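# Restore the overhanging top reel onto its stack

## Task

Set the top reel, which currently sticks out over the edge of the stack, back so it sits centred on the stack, lying flat with its label facing up, then release it.

## Robot and tools

Robot: two 7-joint arms, left_arm and right_arm, each ending in a parallel gripper. The state line reports poses in one shared scene frame. Its origin sits on the table surface midway between the arms. +x runs out over the table, +z is up, and left_arm is on the +y side. The names left and right do not match the sides of any camera image. Positions are in metres and orientations are quaternions in w,x,y,z order. A printed hand position can be off from the true one, more so when the arm is stretched far.

Gripper geometry: the fingers point along the gripper's own +z and close along its y. The reported end_effector_position is the spot between the pads when closed. Closed fingertips extend about 19 mm past it, fully open ones about 6 mm. Closing pushes the tips roughly 13 mm further from the arm, so keep that clearance above the table or stack.

execute_actions takes "actions", a list holding at most one item, plus an optional "pictures" boolean. An empty list commands nothing and returns the state with camera images. A motion item is {"rows": [...], "steps": n}. It has 1 to 15 rows and n is 4 to 15 control steps, each 1/30 s, default 15. Row k is applied on step k, and the final row repeats if steps exceed rows. A wait item is {"steps": n} with n up to 300. It returns once n steps have elapsed since the previous result, and your reply time counts toward them. Images are included only for an empty list or when pictures is true.

Row layout: one flat list of 18 numbers, each in [-1, 1], always for both arms. The first 9 are for left_arm: 7 joint values, then gripper position, then gripper speed. The last 9 are the same for right_arm. The joint order is waist, shoulder, upper arm roll, elbow, forearm roll, wrist pitch, wrist roll.

Joint values are offsets, not poses. They are counted from the joint angles in the most recent result that printed Joint positions. If no result in this scene has shown them yet, or for a second call written in the same reply, they count from where the arm stands when the action begins. They are never counted from the previous row. Scale: 1.0 equals 0.9985 rad for waist, shoulder, upper arm roll and elbow, and 0.8765 rad for forearm roll, wrist pitch and wrist roll. An all-zero row does not hold the arm still; it drives the arm back to the reference angles.

Stated joint ranges in rad, in the same order: waist ±69.115, shoulder ±2.250, upper arm roll ±69.115, elbow ±2.580, forearm roll ±69.115, wrist pitch ±2.100, wrist roll ±69.115. The true ends may sit 0.013 rad either way of these. A call asking a joint to go more than 0.013 rad outward past its range is refused, and nothing is sent. Requests beyond the real end are clipped to it, and the result may then say "joint sent to its limit", possibly about an earlier action. The absence of that line does not prove there is more room.

Gripper position is absolute, not an offset. +1 is fully open (85 mm), 0 is about 41 mm, the pads touch near -0.8, and -1 closes until something blocks the fingers. Speed sets how fast the gap changes: about 20 mm/s at -1, 85 at 0 and 150 at +1. A full close squeezes with roughly 190 to 235 N per pad. To grip firmly, send -1 and keep sending it. For a gentler grip, open first, then close to slightly under the object's width. To release, command a width larger than the object. To leave a gripper unchanged, repeat its last position and speed; 0 is a real command. position_measured_pct is about 50 minus 50 times the finger position. If it stops short of the command below about 90, something is held or blocking; near 90 or above, the pads have met on nothing or on something very thin.

Motion: joint speed and acceleration are capped, and an arm's joints finish together. Each step's target stays within 0.304 rad (first four joints) or 0.266 rad (last three) of the measured angle. Targets are also scaled back if they would move the gripper more than 70 mm from where it is. Large moves may therefore be unfinished when the result arrives. Between calls the arms keep heading for the last row's target until they settle or a step is HELD. Four steps of each action are held back and run after the result is produced.

Result lines: the state line for each arm; Joint positions (rad), Joint velocities (rad/s) and joint torques, one block per arm. "joint command not followed" means a clearance check altered or blocked joint targets; the rest of the row still ran. HELD marks steps on which your row was not fully sent. TORQUE FAULT means a joint hit its load limit (51.3 N m for the first four joints, 32.3 N m for the last three, held weight included). That arm then halts for 10 s and drops the rest of the call. MOTOR HOT warns from 60 °C. At 75 °C an OVER-TEMPERATURE FAULT makes that arm sag until it cools. Holding loads heats the motors.

zoom_image takes "camera" (cam_high, cam_low, cam_left_wrist, cam_right_wrist; each image is 504x504) and "region" [x0, y0, x1, y1] in pixels from the top-left. A region is at most 504 by 504, and you get a closer view of that camera's latest image.

finished_scene takes "scene", the number of the current scene. It ends that scene for good and reports whether the goal was met, so release the reel and confirm it is settled before calling it. Replying without any tool call ends the run.

Avoid: pushing anything off the table, letting the arms collide or press on each other, slamming or dropping the reel, and pressing hard into the stack. Brief outside tugs on a held part or pushes on loose items can occur, so check the reel's position in the images.

Each tool is called after ">>>" as a command line: name --argument value for each argument, lists and objects as JSON in quotes; but a table of rows of numbers goes row by row, as --pt "numbers of a row", without its own name.

## Session

>>> execute_actions --actions '[]'

Scene clock: 0.00 s of 4200.00 s.
left_arm: end_effector_position=(+0.3505, +0.7076, +0.3036) position_measured_pct=0.0 end_effector_quat_wxyz=(-0.128, +0.158, +0.944, +0.259) | right_arm: end_effector_position=(+0.0721, -0.1063, +0.3632) position_measured_pct=0.0 end_effector_quat_wxyz=(+0.090, -0.274, +0.931, -0.225)
Joint positions: left_arm=[-0.692  0.463  0.084  1.429 -0.659  1.245  1.036] | right_arm=[-1.764  0.07   0.086  1.714  0.182  1.809  0.305]
Joint velocities: left_arm=[-0.    -0.     0.     0.    -0.     0.001 -0.   ] | right_arm=[ 0.  0.  0. -0. -0.  0.  0.]
Joint torques (N m, as the joint torque sensors report them, + toward a larger angle): no reading
Motor temperatures (°C, as the motors report them): left_arm=[34 34 30 32 38 39 43] | right_arm=[31 34 30 32 39 45 45]

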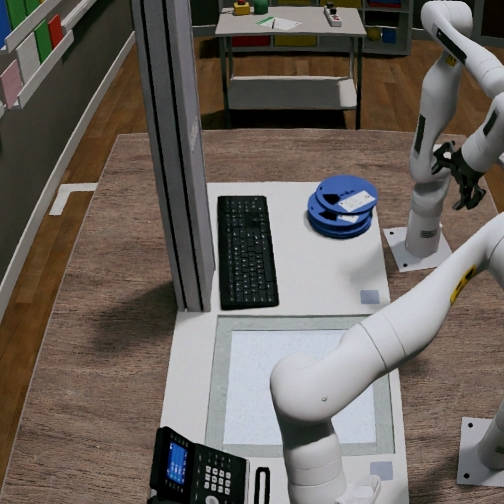

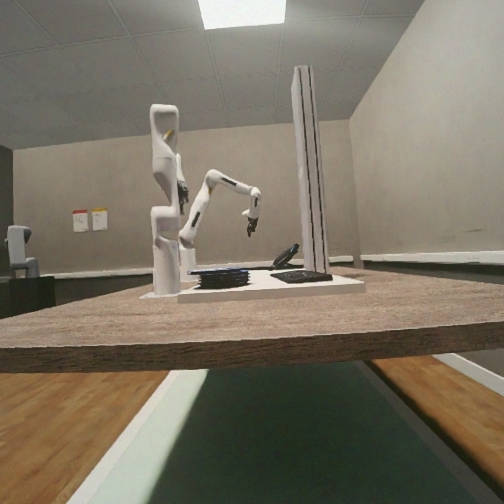

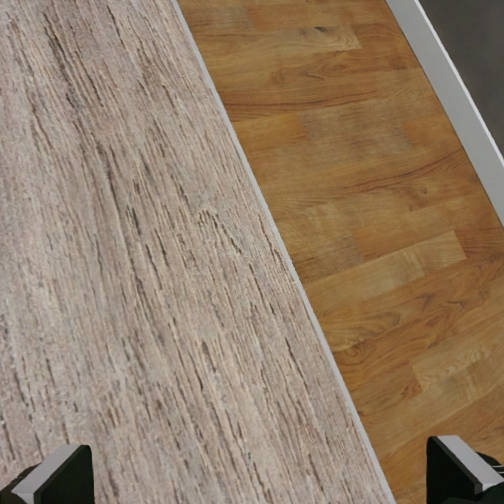

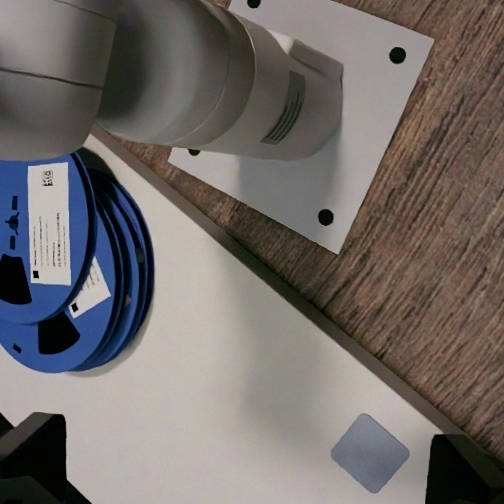

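>>> zoom_image --camera "cam_high" --region '[280, 150, 460, 290]'

>>> zoom_image --camera "cam_low" --region '[140, 240, 280, 310]'

Region (280, 150, 460, 290) of cam_high's 504x504 image, scaled by 2.800, with more detail than that image has.

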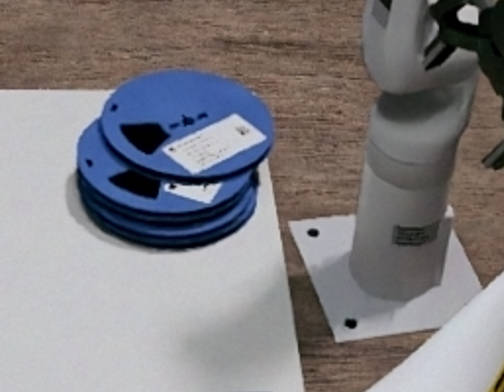

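Region (140, 240, 280, 310) of cam_low's 504x504 image, scaled by 3.600, with more detail than that image has.

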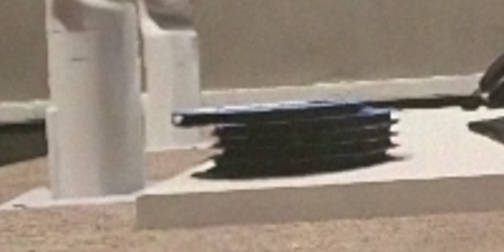

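>>> execute_actions --actions '[{"rows":[[0,0,0,0,0,0,0,1,0,1,-0.07,-0.086,-0.014,-0.208,-0.42,-0.348,1,0]],"steps":15}]'

>>> execute_actions --actions '[{"steps":20}]'

Scene clock: 1.00 s of 4200.00 s.
left_arm: end_effector_position=(+0.3505, +0.7076, +0.3036) position_measured_pct=0.0 end_effector_quat_wxyz=(-0.128, +0.158, +0.944, +0.259) | right_arm: end_effector_position=(+0.0783, -0.0490, +0.3504) position_measured_pct=0.0 end_effector_quat_wxyz=(+0.021, -0.065, +0.995, -0.075)
Joint positions: left_arm=[-0.692  0.463  0.084  1.429 -0.659  1.245  1.036] | right_arm=[-1.468  0.019  0.021  1.704  0.046  1.569  0.086]
Joint velocities: left_arm=[-0.     0.001 -0.    -0.     0.002 -0.     0.001] | right_arm=[ 1.261 -0.119 -0.166 -0.032 -0.358 -0.897 -0.656]
Joint torques (N m, as the joint torque sensors report them, + toward a larger angle): left_arm=[ -0.21 -18.92  -0.21  -9.24  -1.93   0.64   0.18] | right_arm=[ 1.31 -8.64 -0.1  -8.73  0.37  0.91  0.35]
Motor temperatures (°C, as the motors report them): left_arm=[34 34 30 32 38 39 43] | right_arm=[31 34 30 32 39 45 45]
Steps of this call (steps 1 to 19: nothing new was sent; steps 20 to 30: the first 11 steps of this action). Readings (joint positions | what the end effector reports):
20: left_arm=[-0.692 0.463 0.084 1.429 -0.659 1.245 1.036] | right_arm=[-1.762 0.070 0.086 1.714 0.181 1.808 0.304] | left_arm position_measured_pct=0.0 | right_arm position_measured_pct=0.0
21: left_arm=[-0.692 0.463 0.084 1.429 -0.659 1.245 1.036] | right_arm=[-1.754 0.068 0.084 1.714 0.178 1.804 0.300] | left_arm position_measured_pct=0.0 | right_arm position_measured_pct=0.0
23: left_arm=[-0.692 0.463 0.084 1.429 -0.659 1.245 1.036] | right_arm=[-1.723 0.061 0.076 1.713 0.162 1.780 0.277] | left_arm position_measured_pct=0.0 | right_arm position_measured_pct=0.0
27: left_arm=[-0.692 0.463 0.084 1.429 -0.659 1.245 1.036] | right_arm=[-1.597 0.035 0.044 1.708 0.093 1.674 0.172] | left_arm position_measured_pct=0.0 | right_arm position_measured_pct=0.0
30: the state above

Scene clock: 1.67 s of 4200.00 s.
left_arm: end_effector_position=(+0.3505, +0.7076, +0.3036) position_measured_pct=0.0 end_effector_quat_wxyz=(-0.128, +0.158, +0.944, +0.259) | right_arm: end_effector_position=(+0.2515, -0.0835, +0.3535) position_measured_pct=0.0 end_effector_quat_wxyz=(+0.000, +0.305, +0.952, -0.000)
Joint positions: left_arm=[-0.692  0.463  0.084  1.429 -0.659  1.245  1.036] | right_arm=[-0.789  0.001  0.002  1.7    0.     1.441 -0.   ]
Joint velocities: left_arm=[-0.    -0.001 -0.     0.    -0.001  0.001 -0.   ] | right_arm=[ 0.326 -0.003  0.001  0.002 -0.003 -0.009 -0.007]
Joint torques (N m, as the joint torque sensors report them, + toward a larger angle): left_arm=[  0.18 -18.82  -0.53  -9.52  -1.61   0.89   0.19] | right_arm=[-0.78 -8.61 -1.63 -9.03 -0.24  0.17  0.13]
Motor temperatures (°C, as the motors report them): left_arm=[34 34 30 32 38 39 43] | right_arm=[31 34 30 32 39 45 45]
Kept back: nothing.
Steps of this call (steps 1 to 4: the last 4 steps of your previous action; steps 5 to 20: the robot went on to your last target). Readings (joint positions | what the end effector reports):
1: left_arm=[-0.692 0.463 0.084 1.429 -0.659 1.245 1.036] | right_arm=[-1.426 0.015 0.016 1.703 0.035 1.541 0.066] | left_arm position_measured_pct=0.0 | right_arm position_measured_pct=0.0
2: left_arm=[-0.692 0.463 0.084 1.429 -0.659 1.245 1.036] | right_arm=[-1.385 0.013 0.013 1.702 0.027 1.519 0.051] | left_arm position_measured_pct=0.0 | right_arm position_measured_pct=0.0
4: left_arm=[-0.692 0.463 0.084 1.429 -0.659 1.245 1.036] | right_arm=[-1.305 0.008 0.007 1.701 0.015 1.487 0.030] | left_arm position_measured_pct=0.0 | right_arm position_measured_pct=0.0
8: left_arm=[-0.692 0.463 0.084 1.429 -0.659 1.245 1.036] | right_arm=[-1.152 0.004 0.003 1.700 0.005 1.458 0.011] | left_arm position_measured_pct=0.0 | right_arm position_measured_pct=0.0
20: the state above

>>> execute_actions --actions '[{"rows":[[0,0,0,0,0,0,0,1,0,1,0,0,0,0,0,0,1,0]],"steps":15}]'

>>> execute_actions --actions '[{"rows":[[0,0,0,0,0,0,0,1,0,0.8,0,0,0,0,0,0,1,0]],"steps":15}]'

>>> execute_actions --actions '[{"steps":25}]' --pictures true

Scene clock: 2.23 s of 4200.00 s.
left_arm: end_effector_position=(+0.3505, +0.7076, +0.3036) position_measured_pct=0.0 end_effector_quat_wxyz=(-0.128, +0.158, +0.944, +0.259) | right_arm: end_effector_position=(+0.3117, -0.1509, +0.3534) position_measured_pct=0.0 end_effector_quat_wxyz=(-0.000, +0.439, +0.898, -0.000)
Joint positions: left_arm=[-0.692  0.463  0.084  1.429 -0.659  1.245  1.036] | right_arm=[-0.499  0.001  0.001  1.7    0.     1.441 -0.   ]
Joint velocities: left_arm=[ 0.     0.002 -0.001 -0.001  0.    -0.    -0.   ] | right_arm=[ 1.045 -0.     0.002 -0.002  0.     0.001  0.   ]
Joint torques (N m, as the joint torque sensors report them, + toward a larger angle): left_arm=[  0.   -18.66   0.28  -9.13  -1.83   0.76   0.3 ] | right_arm=[ 0.6  -9.11 -0.24 -8.88  0.14  0.1   0.08]
Motor temperatures (°C, as the motors report them): left_arm=[34 34 30 32 38 39 43] | right_arm=[31 34 30 32 39 45 45]
Steps of this call (steps 1 to 6: the robot went on to your last target; steps 7 to 17: the first 11 steps of this action). Readings (joint positions | what the end effector reports):
7: left_arm=[-0.692 0.463 0.084 1.429 -0.659 1.245 1.036] | right_arm=[-0.767 0.000 0.000 1.700 -0.001 1.441 -0.000] | left_arm position_measured_pct=0.0 | right_arm position_measured_pct=0.0
8: left_arm=[-0.692 0.463 0.084 1.429 -0.659 1.245 1.036] | right_arm=[-0.758 0.000 -0.001 1.700 -0.001 1.441 -0.000] | left_arm position_measured_pct=0.0 | right_arm position_measured_pct=0.0
10: left_arm=[-0.692 0.463 0.084 1.429 -0.659 1.245 1.036] | right_arm=[-0.726 0.001 -0.001 1.700 -0.001 1.441 -0.000] | left_arm position_measured_pct=0.0 | right_arm position_measured_pct=0.0
14: left_arm=[-0.692 0.463 0.084 1.429 -0.659 1.245 1.036] | right_arm=[-0.603 0.001 -0.000 1.700 -0.001 1.441 -0.000] | left_arm position_measured_pct=0.0 | right_arm position_measured_pct=0.0
17: the state above

Scene clock: 2.73 s of 4200.00 s.
left_arm: end_effector_position=(+0.3505, +0.7076, +0.3036) position_measured_pct=0.0 end_effector_quat_wxyz=(-0.128, +0.158, +0.944, +0.259) | right_arm: end_effector_position=(+0.3629, -0.3064, +0.3534) position_measured_pct=0.0 end_effector_quat_wxyz=(-0.000, +0.659, +0.752, -0.000)
Joint positions: left_arm=[-0.692  0.463  0.084  1.429 -0.659  1.245  1.036] | right_arm=[ 0.03   0.001  0.002  1.7    0.     1.441 -0.   ]
Joint velocities: left_arm=[-0.    -0.001  0.     0.     0.001 -0.     0.001] | right_arm=[ 1.057  0.    -0.    -0.002  0.    -0.001  0.   ]
Joint torques (N m, as the joint torque sensors report them, + toward a larger angle): left_arm=[  0.09 -18.87   0.07  -9.51  -1.53   0.6    0.32] | right_arm=[ 0.84 -8.78 -0.06 -8.85  0.13  0.25  0.23]
Motor temperatures (°C, as the motors report them): left_arm=[34 34 30 32 38 39 43] | right_arm=[31 34 30 32 39 45 45]
Steps of this call (steps 1 to 4: the last 4 steps of your previous action; steps 5 to 15: the first 11 steps of this action, its rows measured from where the robot was after step 4). Readings (joint positions | what the end effector reports):
4: left_arm=[-0.692 0.463 0.084 1.429 -0.659 1.245 1.036] | right_arm=[-0.358 0.001 0.002 1.700 0.000 1.441 -0.000] | left_arm position_measured_pct=0.0 | right_arm position_measured_pct=0.0
5: left_arm=[-0.692 0.463 0.084 1.429 -0.659 1.245 1.036] | right_arm=[-0.323 0.001 0.002 1.700 0.000 1.441 -0.000] | left_arm position_measured_pct=0.0 | right_arm position_measured_pct=0.0
6: left_arm=[-0.692 0.463 0.084 1.429 -0.659 1.245 1.036] | right_arm=[-0.288 0.001 0.002 1.700 0.000 1.441 -0.000] | left_arm position_measured_pct=0.0 | right_arm position_measured_pct=0.0
8: left_arm=[-0.692 0.463 0.084 1.429 -0.659 1.245 1.036] | right_arm=[-0.217 0.001 0.002 1.700 0.000 1.441 -0.000] | left_arm position_measured_pct=0.0 | right_arm position_measured_pct=0.0
12: left_arm=[-0.692 0.463 0.084 1.429 -0.659 1.245 1.036] | right_arm=[-0.076 0.001 0.002 1.700 0.000 1.441 -0.000] | left_arm position_measured_pct=0.0 | right_arm position_measured_pct=0.0
15: the state above

Scene clock: 3.57 s of 4200.00 s.
left_arm: end_effector_position=(+0.3505, +0.7076, +0.3036) position_measured_pct=0.0 end_effector_quat_wxyz=(-0.128, +0.158, +0.944, +0.259) | right_arm: end_effector_position=(+0.3435, -0.4322, +0.3534) position_measured_pct=0.0 end_effector_quat_wxyz=(-0.000, +0.798, +0.603, -0.000)
Joint positions: left_arm=[-0.692  0.463  0.084  1.429 -0.659  1.245  1.036] | right_arm=[ 0.44   0.001  0.002  1.7    0.     1.441 -0.   ]
Joint velocities: left_arm=[-0.    -0.     0.    -0.    -0.002 -0.001 -0.   ] | right_arm=[ 0.006  0.     0.     0.    -0.     0.     0.   ]
Joint torques (N m, as the joint torque sensors report them, + toward a larger angle): left_arm=[ -0.17 -18.77  -0.1   -9.43  -1.49   0.85   0.38] | right_arm=[ 1.01 -9.01 -0.2  -9.07  0.11  0.23  0.24]
Motor temperatures (°C, as the motors report them): left_arm=[34 34 30 32 38 39 43] | right_arm=[31 34 30 32 39 45 45]
Kept back: nothing.
Steps of this call (steps 1 to 4: the last 4 steps of your previous action; steps 5 to 25: the robot went on to your last target). Readings (joint positions | what the end effector reports):
1: left_arm=[-0.692 0.463 0.084 1.429 -0.659 1.245 1.036] | right_arm=[0.066 0.001 0.002 1.700 0.000 1.441 -0.000] | left_arm position_measured_pct=0.0 | right_arm position_measured_pct=0.0
2: left_arm=[-0.692 0.463 0.084 1.429 -0.659 1.245 1.036] | right_arm=[0.101 0.001 0.002 1.700 0.000 1.441 -0.000] | left_arm position_measured_pct=0.0 | right_arm position_measured_pct=0.0
4: left_arm=[-0.692 0.463 0.084 1.429 -0.659 1.245 1.036] | right_arm=[0.172 0.001 0.002 1.700 0.000 1.441 -0.000] | left_arm position_measured_pct=0.0 | right_arm position_measured_pct=0.0
8: left_arm=[-0.692 0.463 0.084 1.429 -0.659 1.245 1.036] | right_arm=[0.310 0.001 0.002 1.700 0.000 1.441 -0.000] | left_arm position_measured_pct=0.0 | right_arm position_measured_pct=0.0
25: the state above

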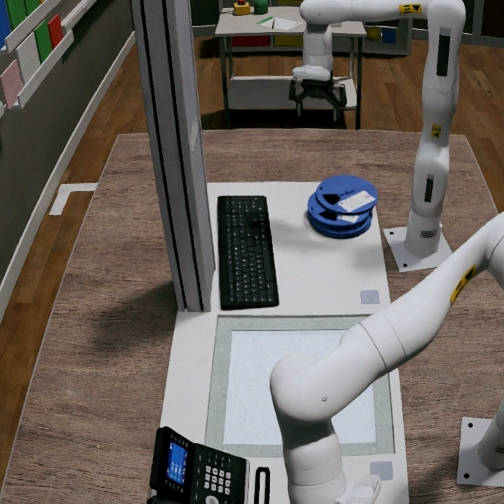

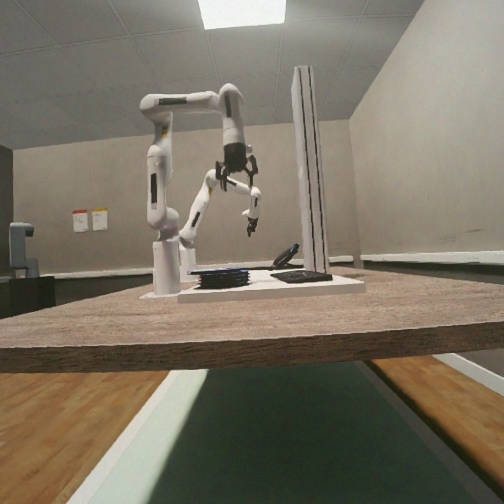

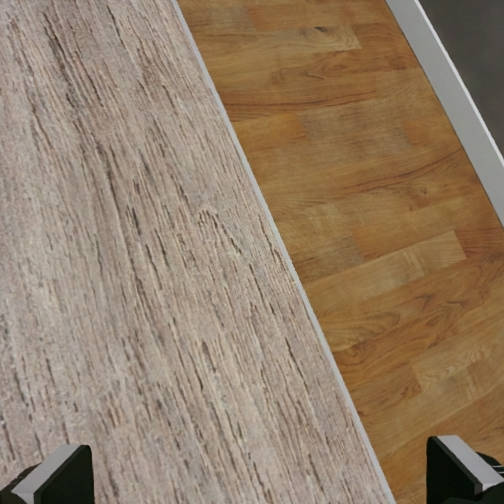

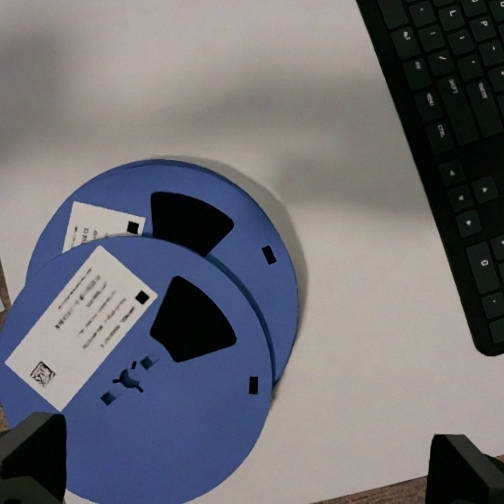

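>>> execute_actions --actions '[{"rows":[[0,0,0,0,0,0,0,1,0,0.595,0.114,-0.002,0.632,0,-0.85,0.267,1,0]],"steps":15}]'

>>> execute_actions --actions '[{"steps":30}]' --pictures true

Scene clock: 4.47 s of 4200.00 s.
left_arm: end_effector_position=(+0.3505, +0.7076, +0.3036) position_measured_pct=0.0 end_effector_quat_wxyz=(-0.128, +0.158, +0.944, +0.259) | right_arm: end_effector_position=(+0.2930, -0.4816, +0.2719) position_measured_pct=0.0 end_effector_quat_wxyz=(-0.039, +0.823, +0.567, -0.020)
Joint positions: left_arm=[-0.692  0.463  0.084  1.429 -0.659  1.245  1.036] | right_arm=[ 0.658  0.064 -0.     1.907 -0.     1.258  0.13 ]
Joint velocities: left_arm=[-0.     0.     0.001 -0.001  0.002 -0.002 -0.001] | right_arm=[ 0.78   0.154 -0.001  0.775  0.001 -0.682  0.328]
Joint torques (N m, as the joint torque sensors report them, + toward a larger angle): left_arm=[  0.01 -18.82   0.38  -9.52  -1.61   0.9    0.2 ] | right_arm=[ 0.38 -9.56 -0.08 -7.88 -0.08  0.45  0.35]
Motor temperatures (°C, as the motors report them): left_arm=[34 34 30 32 38 39 43] | right_arm=[31 34 30 32 39 45 45]
Steps of this call (steps 1 to 16: the robot went on to your last target; steps 17 to 27: the first 11 steps of this action). Readings (joint positions | what the end effector reports):
17: left_arm=[-0.692 0.463 0.084 1.429 -0.659 1.245 1.036] | right_arm=[0.442 0.001 0.001 1.701 -0.000 1.440 0.000] | left_arm position_measured_pct=0.0 | right_arm position_measured_pct=0.0
18: left_arm=[-0.692 0.463 0.084 1.429 -0.659 1.245 1.036] | right_arm=[0.450 0.004 0.000 1.706 -0.001 1.436 0.004] | left_arm position_measured_pct=0.0 | right_arm position_measured_pct=0.0
20: left_arm=[-0.692 0.463 0.084 1.429 -0.659 1.245 1.036] | right_arm=[0.481 0.015 -0.001 1.733 -0.001 1.412 0.024] | left_arm position_measured_pct=0.0 | right_arm position_measured_pct=0.0
24: left_arm=[-0.692 0.463 0.084 1.429 -0.659 1.245 1.036] | right_arm=[0.581 0.047 0.000 1.831 0.000 1.326 0.092] | left_arm position_measured_pct=0.0 | right_arm position_measured_pct=0.0
27: the state above

Scene clock: 5.47 s of 4200.00 s.
left_arm: end_effector_position=(+0.3505, +0.7076, +0.3036) position_measured_pct=0.0 end_effector_quat_wxyz=(-0.128, +0.158, +0.944, +0.259) | right_arm: end_effector_position=(+0.1923, -0.5295, +0.1502) position_measured_pct=0.0 end_effector_quat_wxyz=(-0.000, +0.893, +0.451, -0.000)
Joint positions: left_arm=[-0.692  0.463  0.084  1.429 -0.659  1.245  1.036] | right_arm=[ 1.034  0.115 -0.     2.331  0.     0.696  0.234]
Joint velocities: left_arm=[-0.     0.001 -0.001 -0.     0.001  0.001  0.001] | right_arm=[ 0.002  0.001  0.    -0.     0.001  0.     0.   ]
Joint torques (N m, as the joint torque sensors report them, + toward a larger angle): left_arm=[ -0.06 -18.55  -0.31  -9.32  -1.74   0.58   0.22] | right_arm=[ 0.38 -7.98 -0.05 -5.73  0.    0.3   0.16]
Motor temperatures (°C, as the motors report them): left_arm=[34 34 30 32 38 39 43] | right_arm=[31 34 30 32 39 45 45]
Kept back: nothing.
Steps of this call (steps 1 to 4: the last 4 steps of your previous action; steps 5 to 30: the robot went on to your last target). Readings (joint positions | what the end effector reports):
1: left_arm=[-0.692 0.463 0.084 1.429 -0.659 1.245 1.036] | right_arm=[0.684 0.069 -0.000 1.934 -0.000 1.235 0.140] | left_arm position_measured_pct=0.0 | right_arm position_measured_pct=0.0
2: left_arm=[-0.692 0.463 0.084 1.429 -0.659 1.245 1.036] | right_arm=[0.710 0.074 -0.000 1.960 0.000 1.212 0.150] | left_arm position_measured_pct=0.0 | right_arm position_measured_pct=0.0
4: left_arm=[-0.692 0.463 0.084 1.429 -0.659 1.245 1.036] | right_arm=[0.764 0.082 -0.000 2.013 0.000 1.165 0.166] | left_arm position_measured_pct=0.0 | right_arm position_measured_pct=0.0
8: left_arm=[-0.692 0.463 0.084 1.429 -0.659 1.245 1.036] | right_arm=[0.864 0.094 0.000 2.125 0.000 1.063 0.192] | left_arm position_measured_pct=0.0 | right_arm position_measured_pct=0.0
30: the state above

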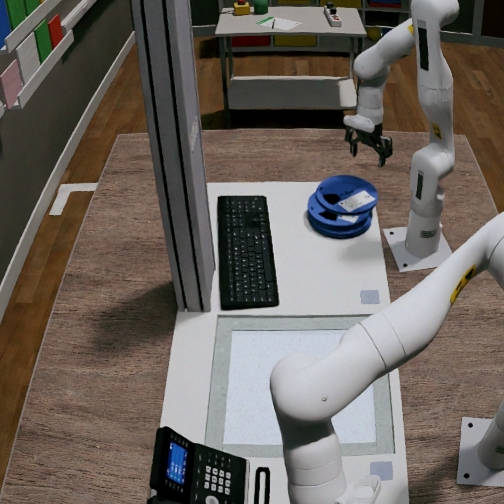

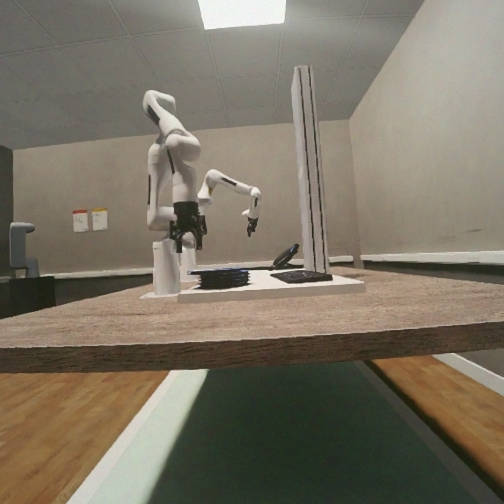

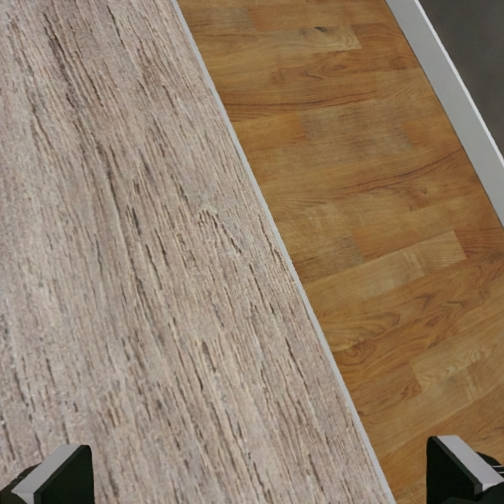

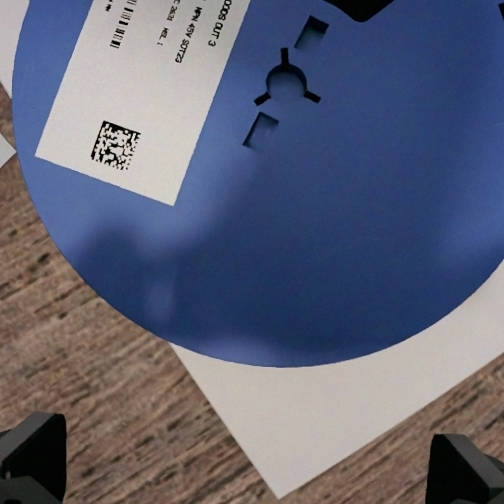

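>>> execute_actions --actions '[{"rows":[[0,0,0,0,0,0,0,1,0,-0.003,0.14,0,0.037,0,-0.2,0.05,1,0],[0,0,0,0,0,0,0,1,0,-0.003,0.14,0,0.037,0,-0.2,0.05,1,0],[0,0,0,0,0,0,0,1,0,-0.003,0.14,0,0.037,0,-0.2,0.05,1,0],[0,0,0,0,0,0,0,1,0,-0.003,0.14,0,0.037,0,-0.2,0.05,1,0],[0,0,0,0,0,0,0,1,0,-0.004,0.2,0,0.054,0,-0.29,0.07,1,0],[0,0,0,0,0,0,0,1,0,-0.004,0.2,0,0.054,0,-0.29,0.07,1,0],[0,0,0,0,0,0,0,1,0,-0.004,0.2,0,0.054,0,-0.29,0.07,1,0],[0,0,0,0,0,0,0,1,0,-0.004,0.2,0,0.054,0,-0.29,0.07,1,0],[0,0,0,0,0,0,0,1,0,-0.005,0.278,0,0.0745,0,-0.402,0.099,1,0]],"steps":15}]'

>>> execute_actions --actions '[{"steps":15}]' --pictures true

>>> zoom_image --camera "cam_low" --region '[140, 240, 280, 310]'

Scene clock: 6.90 s of 4200.00 s.
left_arm: end_effector_position=(+0.3505, +0.7076, +0.3036) position_measured_pct=0.0 end_effector_quat_wxyz=(-0.128, +0.158, +0.944, +0.259) | right_arm: end_effector_position=(+0.2030, -0.5406, +0.0882) position_measured_pct=0.0 end_effector_quat_wxyz=(-0.000, +0.877, +0.481, -0.000)
Joint positions: left_arm=[-0.692  0.463  0.084  1.429 -0.659  1.245  1.036] | right_arm=[ 1.03   0.319 -0.     2.386  0.     0.438  0.297]
Joint velocities: left_arm=[ 0.001  0.     0.     0.     0.001  0.    -0.001] | right_arm=[-0.01   0.649 -0.     0.182  0.001 -0.854  0.215]
Joint torques (N m, as the joint torque sensors report them, + toward a larger angle): left_arm=[  0.27 -18.61  -0.07  -9.68  -1.75   0.58   0.25] | right_arm=[  0.82 -10.99   0.09  -4.35   0.1    0.27   0.14]
Motor temperatures (°C, as the motors report them): left_arm=[34 34 30 32 38 39 43] | right_arm=[31 34 30 32 39 45 45]
Steps of this call (steps 1 to 15: the robot went on to your last target; steps 16 to 32: nothing new was sent; steps 33 to 43: the first 11 steps of this action). Readings (joint positions | what the end effector reports):
33: left_arm=[-0.692 0.463 0.084 1.429 -0.659 1.245 1.036] | right_arm=[1.034 0.116 -0.000 2.331 0.000 0.695 0.234] | left_arm position_measured_pct=0.0 | right_arm position_measured_pct=0.0
34: left_arm=[-0.692 0.463 0.084 1.429 -0.659 1.245 1.036] | right_arm=[1.034 0.123 -0.000 2.333 0.000 0.688 0.236] | left_arm position_measured_pct=0.0 | right_arm position_measured_pct=0.0
36: left_arm=[-0.692 0.463 0.084 1.429 -0.659 1.245 1.036] | right_arm=[1.033 0.154 -0.000 2.340 0.000 0.655 0.244] | left_arm position_measured_pct=0.0 | right_arm position_measured_pct=0.0
40: left_arm=[-0.692 0.463 0.084 1.429 -0.659 1.245 1.036] | right_arm=[1.031 0.253 -0.000 2.367 0.000 0.526 0.276] | left_arm position_measured_pct=0.0 | right_arm position_measured_pct=0.0
43: the state above

Scene clock: 7.40 s of 4200.00 s.
left_arm: end_effector_position=(+0.3505, +0.7076, +0.3036) position_measured_pct=0.0 end_effector_quat_wxyz=(-0.128, +0.158, +0.944, +0.259) | right_arm: end_effector_position=(+0.2047, -0.5420, +0.0665) position_measured_pct=0.0 end_effector_quat_wxyz=(+0.000, +0.871, +0.491, +0.000)
Joint positions: left_arm=[-0.692  0.463  0.084  1.429 -0.659  1.245  1.036] | right_arm=[ 1.029  0.392 -0.     2.406  0.     0.344  0.321]
Joint velocities: left_arm=[ 0.     0.     0.001 -0.    -0.001 -0.    -0.001] | right_arm=[ 0.     0.004 -0.    -0.001  0.    -0.     0.   ]
Joint torques (N m, as the joint torque sensors report them, + toward a larger angle): left_arm=[ -0.2  -18.83   0.    -9.23  -1.6    0.88   0.11] | right_arm=[  0.78 -10.52  -0.04  -3.12   0.36   0.36   0.01]
Motor temperatures (°C, as the motors report them): left_arm=[34 34 30 32 38 39 43] | right_arm=[31 34 30 32 39 45 45]
Kept back: nothing.
Steps of this call (steps 1 to 4: the last 4 steps of your previous action; steps 5 to 15: the robot went on to your last target). Readings (joint positions | what the end effector reports):
1: left_arm=[-0.692 0.463 0.084 1.429 -0.659 1.245 1.036] | right_arm=[1.030 0.339 -0.000 2.391 0.000 0.411 0.304] | left_arm position_measured_pct=0.0 | right_arm position_measured_pct=0.0
2: left_arm=[-0.692 0.463 0.084 1.429 -0.659 1.245 1.036] | right_arm=[1.029 0.356 -0.000 2.396 0.000 0.388 0.310] | left_arm position_measured_pct=0.0 | right_arm position_measured_pct=0.0
4: left_arm=[-0.692 0.463 0.084 1.429 -0.659 1.245 1.036] | right_arm=[1.029 0.377 -0.001 2.403 0.000 0.357 0.318] | left_arm position_measured_pct=0.0 | right_arm position_measured_pct=0.0
8: left_arm=[-0.692 0.463 0.084 1.429 -0.659 1.245 1.036] | right_arm=[1.029 0.388 -0.000 2.405 0.000 0.344 0.321] | left_arm position_measured_pct=0.0 | right_arm position_measured_pct=0.0
15: the state above

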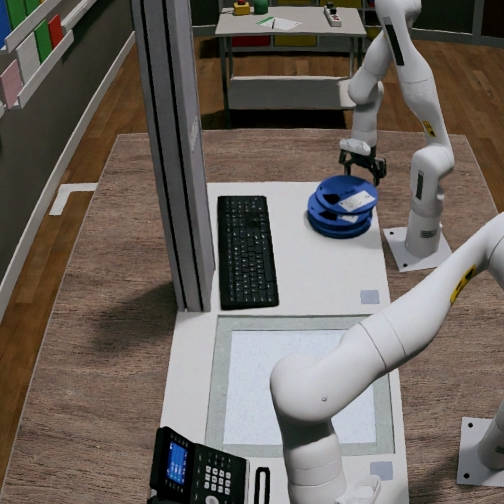

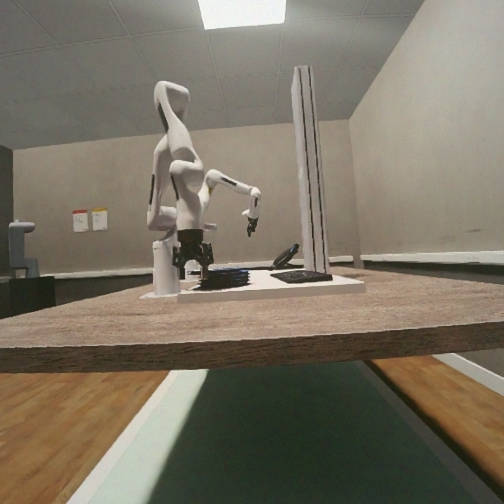

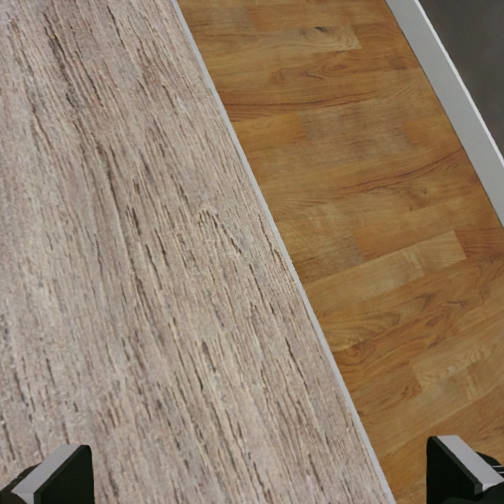

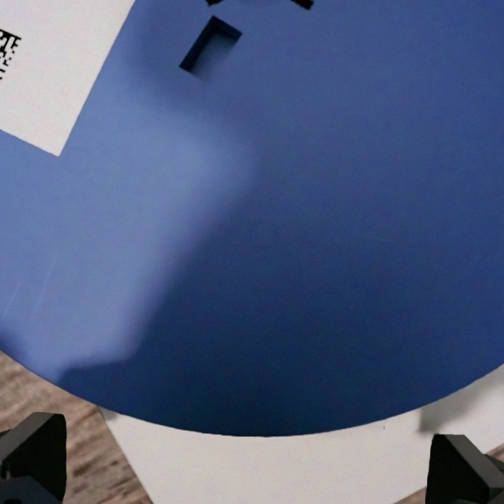

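Region (140, 240, 280, 310) of cam_low's 504x504 image, scaled by 3.600, with more detail than that image has.

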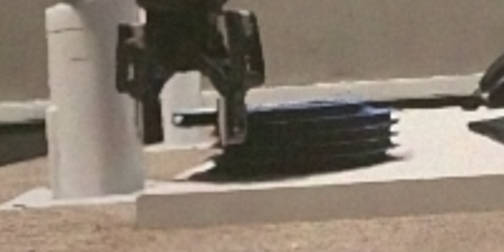

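>>> execute_actions --actions '[{"rows":[[0,0,0,0,0,0,0,1,0,-0.013,-0.001,0,0.003,0,-0.002,-0.015,1,0],[0,0,0,0,0,0,0,1,0,-0.013,-0.001,0,0.003,0,-0.002,-0.015,1,0],[0,0,0,0,0,0,0,1,0,-0.026,-0.002,0,0.007,0,-0.005,-0.03,1,0],[0,0,0,0,0,0,0,1,0,-0.026,-0.002,0,0.007,0,-0.005,-0.03,1,0],[0,0,0,0,0,0,0,1,0,-0.039,-0.004,0,0.01,0,-0.007,-0.044,1,0],[0,0,0,0,0,0,0,1,0,-0.039,-0.004,0,0.01,0,-0.007,-0.044,1,0],[0,0,0,0,0,0,0,1,0,-0.052,-0.005,0,0.014,0,-0.01,-0.059,1,0],[0,0,0,0,0,0,0,1,0,-0.052,-0.005,0,0.014,0,-0.01,-0.059,1,0],[0,0,0,0,0,0,0,1,0,-0.065,-0.007,0,0.018,0,-0.013,-0.074,1,0],[0,0,0,0,0,0,0,1,0,-0.065,-0.007,0,0.018,0,-0.013,-0.074,1,0],[0,0,0,0,0,0,0,1,0,-0.078,-0.008,0,0.021,0,-0.015,-0.089,1,0],[0,0,0,0,0,0,0,1,0,-0.078,-0.008,0,0.021,0,-0.015,-0.089,1,0],[0,0,0,0,0,0,0,1,0,-0.091,-0.01,0,0.025,0,-0.018,-0.104,1,0],[0,0,0,0,0,0,0,1,0,-0.091,-0.01,0,0.025,0,-0.018,-0.104,1,0],[0,0,0,0,0,0,0,1,0,-0.104,-0.011,0,0.029,0,-0.021,-0.118,1,0]],"steps":15}]'

>>> execute_actions --actions '[{"rows":[[0,0,0,0,0,0,0,1,0,-0.026,-0.002,0,0.006,0,-0.004,-0.03,1,0],[0,0,0,0,0,0,0,1,0,-0.026,-0.002,0,0.006,0,-0.004,-0.03,1,0],[0,0,0,0,0,0,0,1,0,-0.039,-0.003,0,0.009,0,-0.006,-0.044,1,0],[0,0,0,0,0,0,0,1,0,-0.039,-0.003,0,0.009,0,-0.006,-0.044,1,0],[0,0,0,0,0,0,0,1,0,-0.052,-0.004,0,0.012,0,-0.008,-0.059,1,0],[0,0,0,0,0,0,0,1,0,-0.052,-0.004,0,0.012,0,-0.008,-0.059,1,0],[0,0,0,0,0,0,0,1,0,-0.065,-0.005,0,0.015,0,-0.01,-0.074,1,0],[0,0,0,0,0,0,0,1,0,-0.065,-0.005,0,0.015,0,-0.01,-0.074,1,0],[0,0,0,0,0,0,0,1,0,-0.078,-0.006,0,0.017,0,-0.012,-0.089,1,0],[0,0,0,0,0,0,0,1,0,-0.078,-0.006,0,0.017,0,-0.012,-0.089,1,0],[0,0,0,0,0,0,0,1,0,-0.091,-0.007,0,0.02,0,-0.014,-0.104,1,0],[0,0,0,0,0,0,0,1,0,-0.091,-0.007,0,0.02,0,-0.014,-0.104,1,0],[0,0,0,0,0,0,0,1,0,-0.104,-0.008,0,0.022,0,-0.016,-0.118,1,0],[0,0,0,0,0,0,0,1,0,-0.104,-0.008,0,0.022,0,-0.016,-0.118,1,0],[0,0,0,0,0,0,0,1,0,-0.117,-0.009,0,0.024,0,-0.017,-0.133,1,0]],"steps":15}]'

>>> execute_actions --actions '[{"steps":10}]' --pictures true

>>> zoom_image --camera "cam_low" --region '[160, 250, 270, 305]'

>>> zoom_image --camera "cam_high" --region '[290, 160, 400, 250]'

Scene clock: 8.13 s of 4200.00 s.
left_arm: end_effector_position=(+0.3505, +0.7076, +0.3036) position_measured_pct=0.0 end_effector_quat_wxyz=(-0.128, +0.158, +0.944, +0.259) | right_arm: end_effector_position=(+0.2133, -0.5293, +0.0664) position_measured_pct=0.0 end_effector_quat_wxyz=(+0.000, +0.871, +0.492, +0.000)
Joint positions: left_arm=[-0.692  0.463  0.084  1.429 -0.659  1.245  1.036] | right_arm=[ 0.972  0.386 -0.     2.421  0.     0.334  0.265]
Joint velocities: left_arm=[ 0.001 -0.     0.    -0.     0.002 -0.     0.   ] | right_arm=[-0.197 -0.021  0.006  0.055  0.001 -0.032 -0.193]
Joint torques (N m, as the joint torque sensors report them, + toward a larger angle): left_arm=[  0.22 -18.58  -0.01  -9.7   -1.67   0.84   0.1 ] | right_arm=[  0.52 -10.62  -0.91  -3.43  -0.27   0.47  -0.03]
Motor temperatures (°C, as the motors report them): left_arm=[34 34 30 32 38 39 43] | right_arm=[31 34 30 32 39 45 45]
Steps of this call (steps 1 to 11: the robot went on to your last target; steps 12 to 22: the first 11 steps of this action). Readings (joint positions | what the end effector reports):
12: left_arm=[-0.692 0.463 0.084 1.429 -0.659 1.245 1.036] | right_arm=[1.027 0.392 -0.000 2.406 0.000 0.343 0.320] | left_arm position_measured_pct=0.0 | right_arm position_measured_pct=0.0
13: left_arm=[-0.692 0.463 0.084 1.429 -0.659 1.245 1.036] | right_arm=[1.023 0.392 0.000 2.407 0.000 0.343 0.317] | left_arm position_measured_pct=0.0 | right_arm position_measured_pct=0.0
15: left_arm=[-0.692 0.463 0.084 1.429 -0.659 1.245 1.036] | right_arm=[1.013 0.391 -0.000 2.409 0.000 0.341 0.307] | left_arm position_measured_pct=0.0 | right_arm position_measured_pct=0.0
19: left_arm=[-0.692 0.463 0.084 1.429 -0.659 1.245 1.036] | right_arm=[0.991 0.388 -0.000 2.415 0.000 0.337 0.284] | left_arm position_measured_pct=0.0 | right_arm position_measured_pct=0.0
22: the state above

Scene clock: 8.63 s of 4200.00 s.
left_arm: end_effector_position=(+0.3505, +0.7076, +0.3036) position_measured_pct=0.0 end_effector_quat_wxyz=(-0.128, +0.158, +0.944, +0.259) | right_arm: end_effector_position=(+0.2263, -0.5082, +0.0663) position_measured_pct=0.0 end_effector_quat_wxyz=(+0.000, +0.871, +0.491, +0.000)
Joint positions: left_arm=[-0.692  0.463  0.084  1.429 -0.659  1.245  1.036] | right_arm=[ 0.878  0.378 -0.     2.443  0.     0.32   0.169]
Joint velocities: left_arm=[ 0.    -0.     0.001 -0.     0.     0.     0.   ] | right_arm=[-0.2   -0.014  0.004  0.038  0.002 -0.027 -0.194]
Joint torques (N m, as the joint torque sensors report them, + toward a larger angle): left_arm=[ -0.38 -18.98   0.06  -9.76  -1.71   0.45   0.2 ] | right_arm=[ -0.26 -10.26   0.24  -2.78   0.35  -0.11   0.46]
Motor temperatures (°C, as the motors report them): left_arm=[34 34 30 32 38 39 43] | right_arm=[31 34 30 32 39 45 45]
Steps of this call (steps 1 to 4: the last 4 steps of your previous action; steps 5 to 15: the first 11 steps of this action, its rows measured from where the robot was after step 4). Readings (joint positions | what the end effector reports):
4: left_arm=[-0.692 0.463 0.084 1.429 -0.659 1.245 1.036] | right_arm=[0.947 0.383 -0.000 2.428 0.000 0.329 0.239] | left_arm position_measured_pct=0.0 | right_arm position_measured_pct=0.0
5: left_arm=[-0.692 0.463 0.084 1.429 -0.659 1.245 1.036] | right_arm=[0.940 0.382 -0.000 2.430 0.000 0.328 0.232] | left_arm position_measured_pct=0.0 | right_arm position_measured_pct=0.0
6: left_arm=[-0.692 0.463 0.084 1.429 -0.659 1.245 1.036] | right_arm=[0.933 0.382 -0.000 2.432 0.000 0.327 0.225] | left_arm position_measured_pct=0.0 | right_arm position_measured_pct=0.0
8: left_arm=[-0.692 0.463 0.084 1.429 -0.659 1.245 1.036] | right_arm=[0.922 0.381 -0.000 2.434 0.000 0.326 0.213] | left_arm position_measured_pct=0.0 | right_arm position_measured_pct=0.0
12: left_arm=[-0.692 0.463 0.084 1.429 -0.659 1.245 1.036] | right_arm=[0.897 0.379 -0.000 2.439 0.000 0.323 0.189] | left_arm position_measured_pct=0.0 | right_arm position_measured_pct=0.0
15: the state above

Scene clock: 8.97 s of 4200.00 s.
left_arm: end_effector_position=(+0.3505, +0.7076, +0.3036) position_measured_pct=0.0 end_effector_quat_wxyz=(-0.128, +0.158, +0.944, +0.259) | right_arm: end_effector_position=(+0.2324, -0.4984, +0.0663) position_measured_pct=0.0 end_effector_quat_wxyz=(+0.000, +0.871, +0.490, +0.000)
Joint positions: left_arm=[-0.692  0.463  0.084  1.429 -0.659  1.245  1.036] | right_arm=[ 0.833  0.374 -0.     2.452  0.     0.315  0.123]
Joint velocities: left_arm=[ 0.001  0.001 -0.    -0.    -0.     0.    -0.   ] | right_arm=[-0.024 -0.002  0.003  0.003  0.    -0.001 -0.013]
Joint torques (N m, as the joint torque sensors report them, + toward a larger angle): left_arm=[ -0.01 -18.71  -0.42  -9.05  -1.65   0.69  -0.03] | right_arm=[ 1.34 -9.99 -0.12 -2.48  0.35  0.29 -0.08]
Motor temperatures (°C, as the motors report them): left_arm=[34 34 30 32 38 39 43] | right_arm=[31 34 30 32 39 45 45]
Kept back: nothing.
Steps of this call (steps 1 to 4: the last 4 steps of your previous action; steps 5 to 10: the robot went on to your last target). Readings (joint positions | what the end effector reports):
1: left_arm=[-0.692 0.463 0.084 1.429 -0.659 1.245 1.036] | right_arm=[0.871 0.377 -0.000 2.445 0.000 0.319 0.163] | left_arm position_measured_pct=0.0 | right_arm position_measured_pct=0.0
2: left_arm=[-0.692 0.463 0.084 1.429 -0.659 1.245 1.036] | right_arm=[0.865 0.377 -0.000 2.446 0.000 0.318 0.156] | left_arm position_measured_pct=0.0 | right_arm position_measured_pct=0.0
4: left_arm=[-0.692 0.463 0.084 1.429 -0.659 1.245 1.036] | right_arm=[0.852 0.376 -0.000 2.448 0.000 0.317 0.144] | left_arm position_measured_pct=0.0 | right_arm position_measured_pct=0.0
8: left_arm=[-0.692 0.463 0.084 1.429 -0.659 1.245 1.036] | right_arm=[0.835 0.374 -0.000 2.451 0.000 0.315 0.125] | left_arm position_measured_pct=0.0 | right_arm position_measured_pct=0.0
10: the state above

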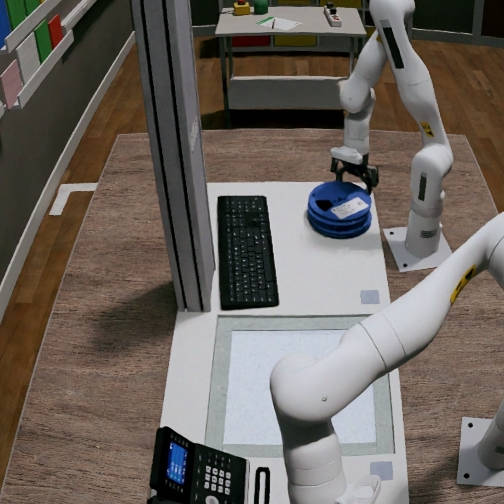

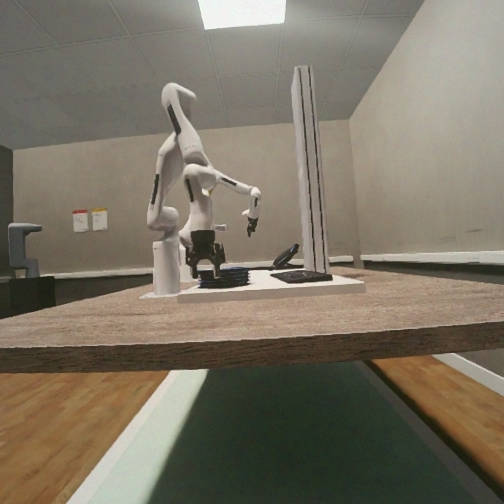

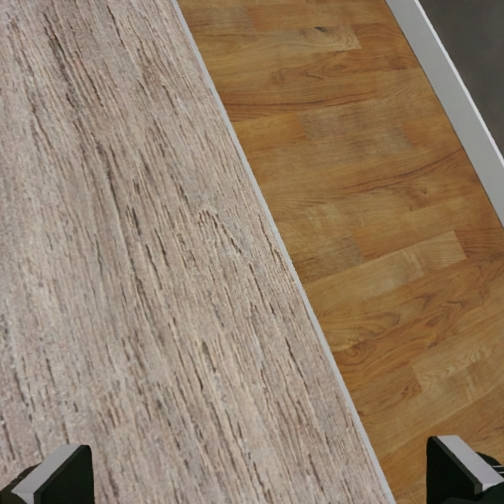

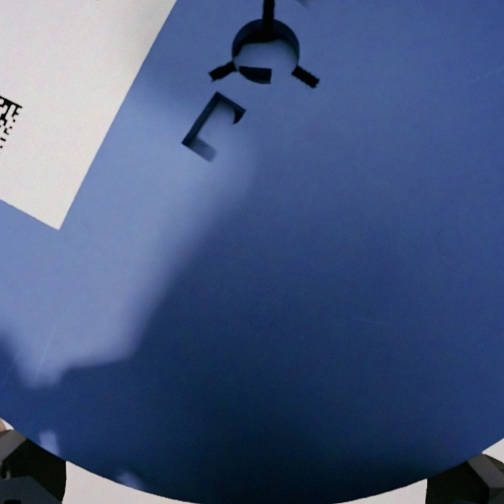

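Region (160, 250, 270, 305) of cam_low's 504x504 image, scaled by 4.582, with more detail than that image has.

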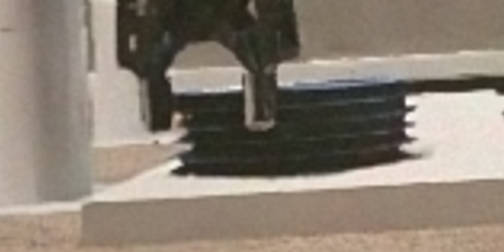

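Region (290, 160, 400, 250) of cam_high's 504x504 image, scaled by 4.582, with more detail than that image has; it fills the top 412 rows of this view, and the rest is white.

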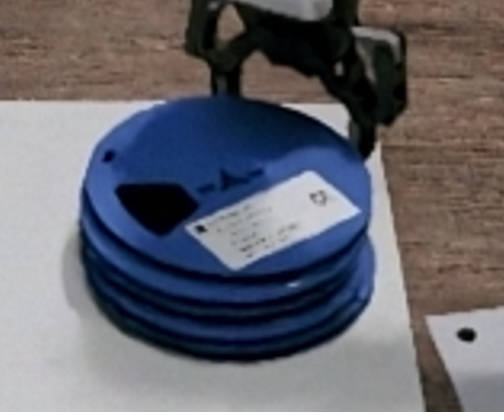

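>>> execute_actions --actions '[{"rows":[[0,0,0,0,0,0,0,1,0,-0.01,-0.001,0,0.003,0,-0.002,-0.01,1,0],[0,0,0,0,0,0,0,1,0,-0.01,-0.001,0,0.003,0,-0.002,-0.01,1,0],[0,0,0,0,0,0,0,1,0,-0.02,-0.002,0,0.006,0,-0.004,-0.021,1,0],[0,0,0,0,0,0,0,1,0,-0.02,-0.002,0,0.006,0,-0.004,-0.021,1,0],[0,0,0,0,0,0,0,1,0,-0.03,-0.003,0,0.008,0,-0.006,-0.032,1,0],[0,0,0,0,0,0,0,1,0,-0.03,-0.003,0,0.008,0,-0.006,-0.032,1,0],[0,0,0,0,0,0,0,1,0,-0.04,-0.004,0,0.011,0,-0.0074,-0.043,1,0]],"steps":15}]'

>>> execute_actions --actions '[{"steps":5}]' --pictures true

>>> zoom_image --camera "cam_low" --region '[160, 250, 270, 305]'

>>> zoom_image --camera "cam_high" --region '[290, 160, 400, 250]'

>>> zoom_image --camera "cam_right_wrist" --region '[170, 0, 350, 170]'

Scene clock: 9.60 s of 4200.00 s.
left_arm: end_effector_position=(+0.3505, +0.7076, +0.3036) position_measured_pct=0.0 end_effector_quat_wxyz=(-0.128, +0.158, +0.944, +0.259) | right_arm: end_effector_position=(+0.2360, -0.4899, +0.0664) position_measured_pct=0.0 end_effector_quat_wxyz=(+0.001, +0.871, +0.491, +0.000)
Joint positions: left_arm=[-0.692  0.463  0.084  1.429 -0.659  1.245  1.036] | right_arm=[0.797 0.37  0.    2.462 0.001 0.308 0.087]
Joint velocities: left_arm=[ 0.    -0.     0.     0.001 -0.003  0.001  0.   ] | right_arm=[-0.026 -0.004  0.002  0.007  0.001 -0.006 -0.031]
Joint torques (N m, as the joint torque sensors report them, + toward a larger angle): left_arm=[  0.05 -18.96  -0.05  -9.48  -1.58   0.6    0.04] | right_arm=[ 0.43 -9.1  -0.45 -2.54  0.25  0.07 -0.1 ]
Motor temperatures (°C, as the motors report them): left_arm=[34 34 30 32 38 39 43] | right_arm=[31 34 30 32 39 45 45]
Steps of this call (steps 1 to 8: the robot went on to your last target; steps 9 to 19: the first 11 steps of this action). Readings (joint positions | what the end effector reports):
9: left_arm=[-0.692 0.463 0.084 1.429 -0.659 1.245 1.036] | right_arm=[0.829 0.374 0.000 2.452 0.000 0.314 0.121] | left_arm position_measured_pct=0.0 | right_arm position_measured_pct=0.0
10: left_arm=[-0.692 0.463 0.084 1.429 -0.659 1.245 1.036] | right_arm=[0.827 0.374 0.000 2.453 0.000 0.314 0.119] | left_arm position_measured_pct=0.0 | right_arm position_measured_pct=0.0
12: left_arm=[-0.692 0.463 0.084 1.429 -0.659 1.245 1.036] | right_arm=[0.820 0.373 0.000 2.455 0.000 0.313 0.113] | left_arm position_measured_pct=0.0 | right_arm position_measured_pct=0.0
16: left_arm=[-0.692 0.463 0.084 1.429 -0.659 1.245 1.036] | right_arm=[0.803 0.371 0.000 2.460 0.000 0.310 0.095] | left_arm position_measured_pct=0.0 | right_arm position_measured_pct=0.0
19: the state above

Scene clock: 9.77 s of 4200.00 s.
left_arm: end_effector_position=(+0.3505, +0.7076, +0.3036) position_measured_pct=0.0 end_effector_quat_wxyz=(-0.128, +0.158, +0.944, +0.259) | right_arm: end_effector_position=(+0.2362, -0.4895, +0.0664) position_measured_pct=0.0 end_effector_quat_wxyz=(+0.001, +0.871, +0.491, +0.000)
Joint positions: left_arm=[-0.692  0.463  0.084  1.429 -0.659  1.245  1.036] | right_arm=[0.794 0.37  0.    2.462 0.001 0.308 0.085]
Joint velocities: left_arm=[-0.    -0.     0.     0.    -0.001  0.    -0.   ] | right_arm=[-0.006 -0.    -0.002  0.003 -0.001  0.    -0.002]
Joint torques (N m, as the joint torque sensors report them, + toward a larger angle): left_arm=[  0.1  -18.79   0.42  -9.39  -1.73   0.62   0.1 ] | right_arm=[ 0.56 -9.46 -0.32 -2.72 -0.27  0.24  0.08]
Motor temperatures (°C, as the motors report them): left_arm=[34 34 30 32 38 39 43] | right_arm=[31 34 30 32 39 45 45]
Kept back: nothing.
Steps of this call (steps 1 to 4: the last 4 steps of your previous action; step 5: the robot went on to your last target). Readings (joint positions | what the end effector reports):
1: left_arm=[-0.692 0.463 0.084 1.429 -0.659 1.245 1.036] | right_arm=[0.796 0.370 0.000 2.462 0.001 0.308 0.086] | left_arm position_measured_pct=0.0 | right_arm position_measured_pct=0.0
2: left_arm=[-0.692 0.463 0.084 1.429 -0.659 1.245 1.036] | right_arm=[0.795 0.370 0.000 2.462 0.001 0.308 0.086] | left_arm position_measured_pct=0.0 | right_arm position_measured_pct=0.0
4: left_arm=[-0.692 0.463 0.084 1.429 -0.659 1.245 1.036] | right_arm=[0.795 0.370 0.000 2.462 0.001 0.308 0.085] | left_arm position_measured_pct=0.0 | right_arm position_measured_pct=0.0
5: the state above

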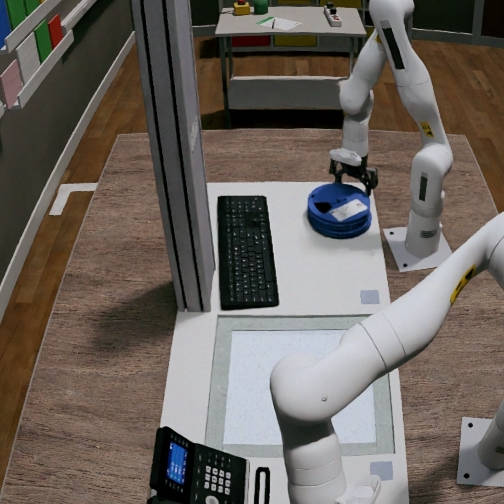

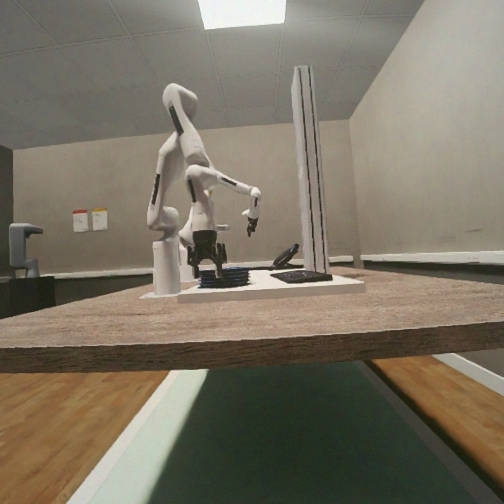

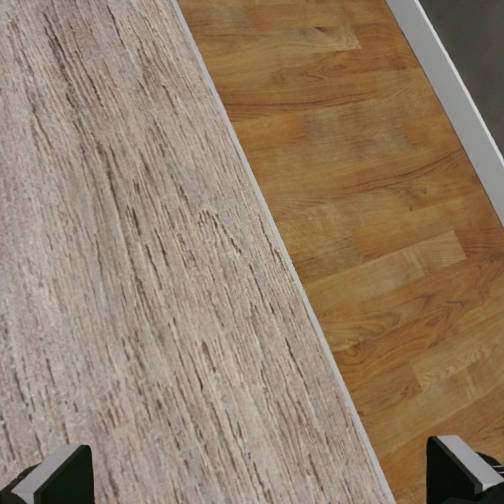

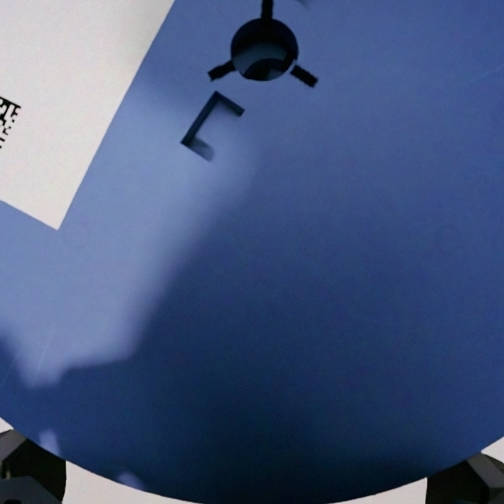

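Region (160, 250, 270, 305) of cam_low's 504x504 image, scaled by 4.582, with more detail than that image has.

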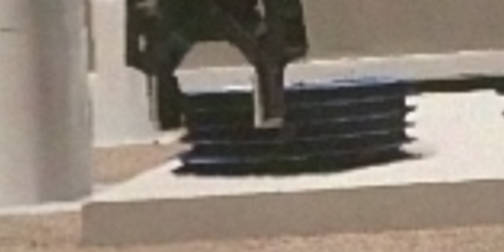

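Region (290, 160, 400, 250) of cam_high's 504x504 image, scaled by 4.582, with more detail than that image has; it fills the top 412 rows of this view, and the rest is white.

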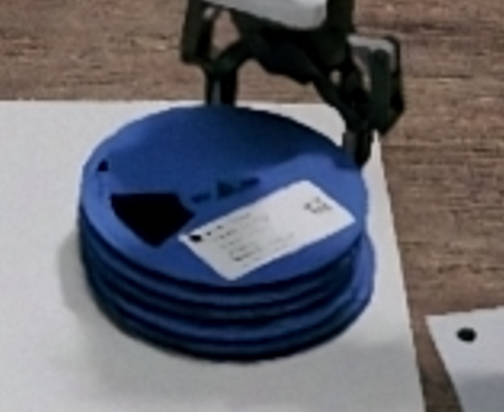

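Region (170, 0, 350, 170) of cam_right_wrist's 504x504 image, scaled by 2.800.

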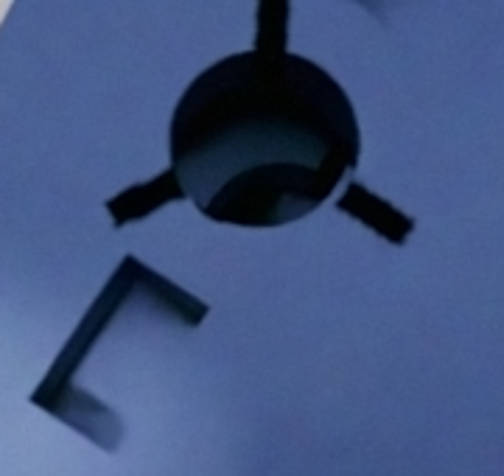

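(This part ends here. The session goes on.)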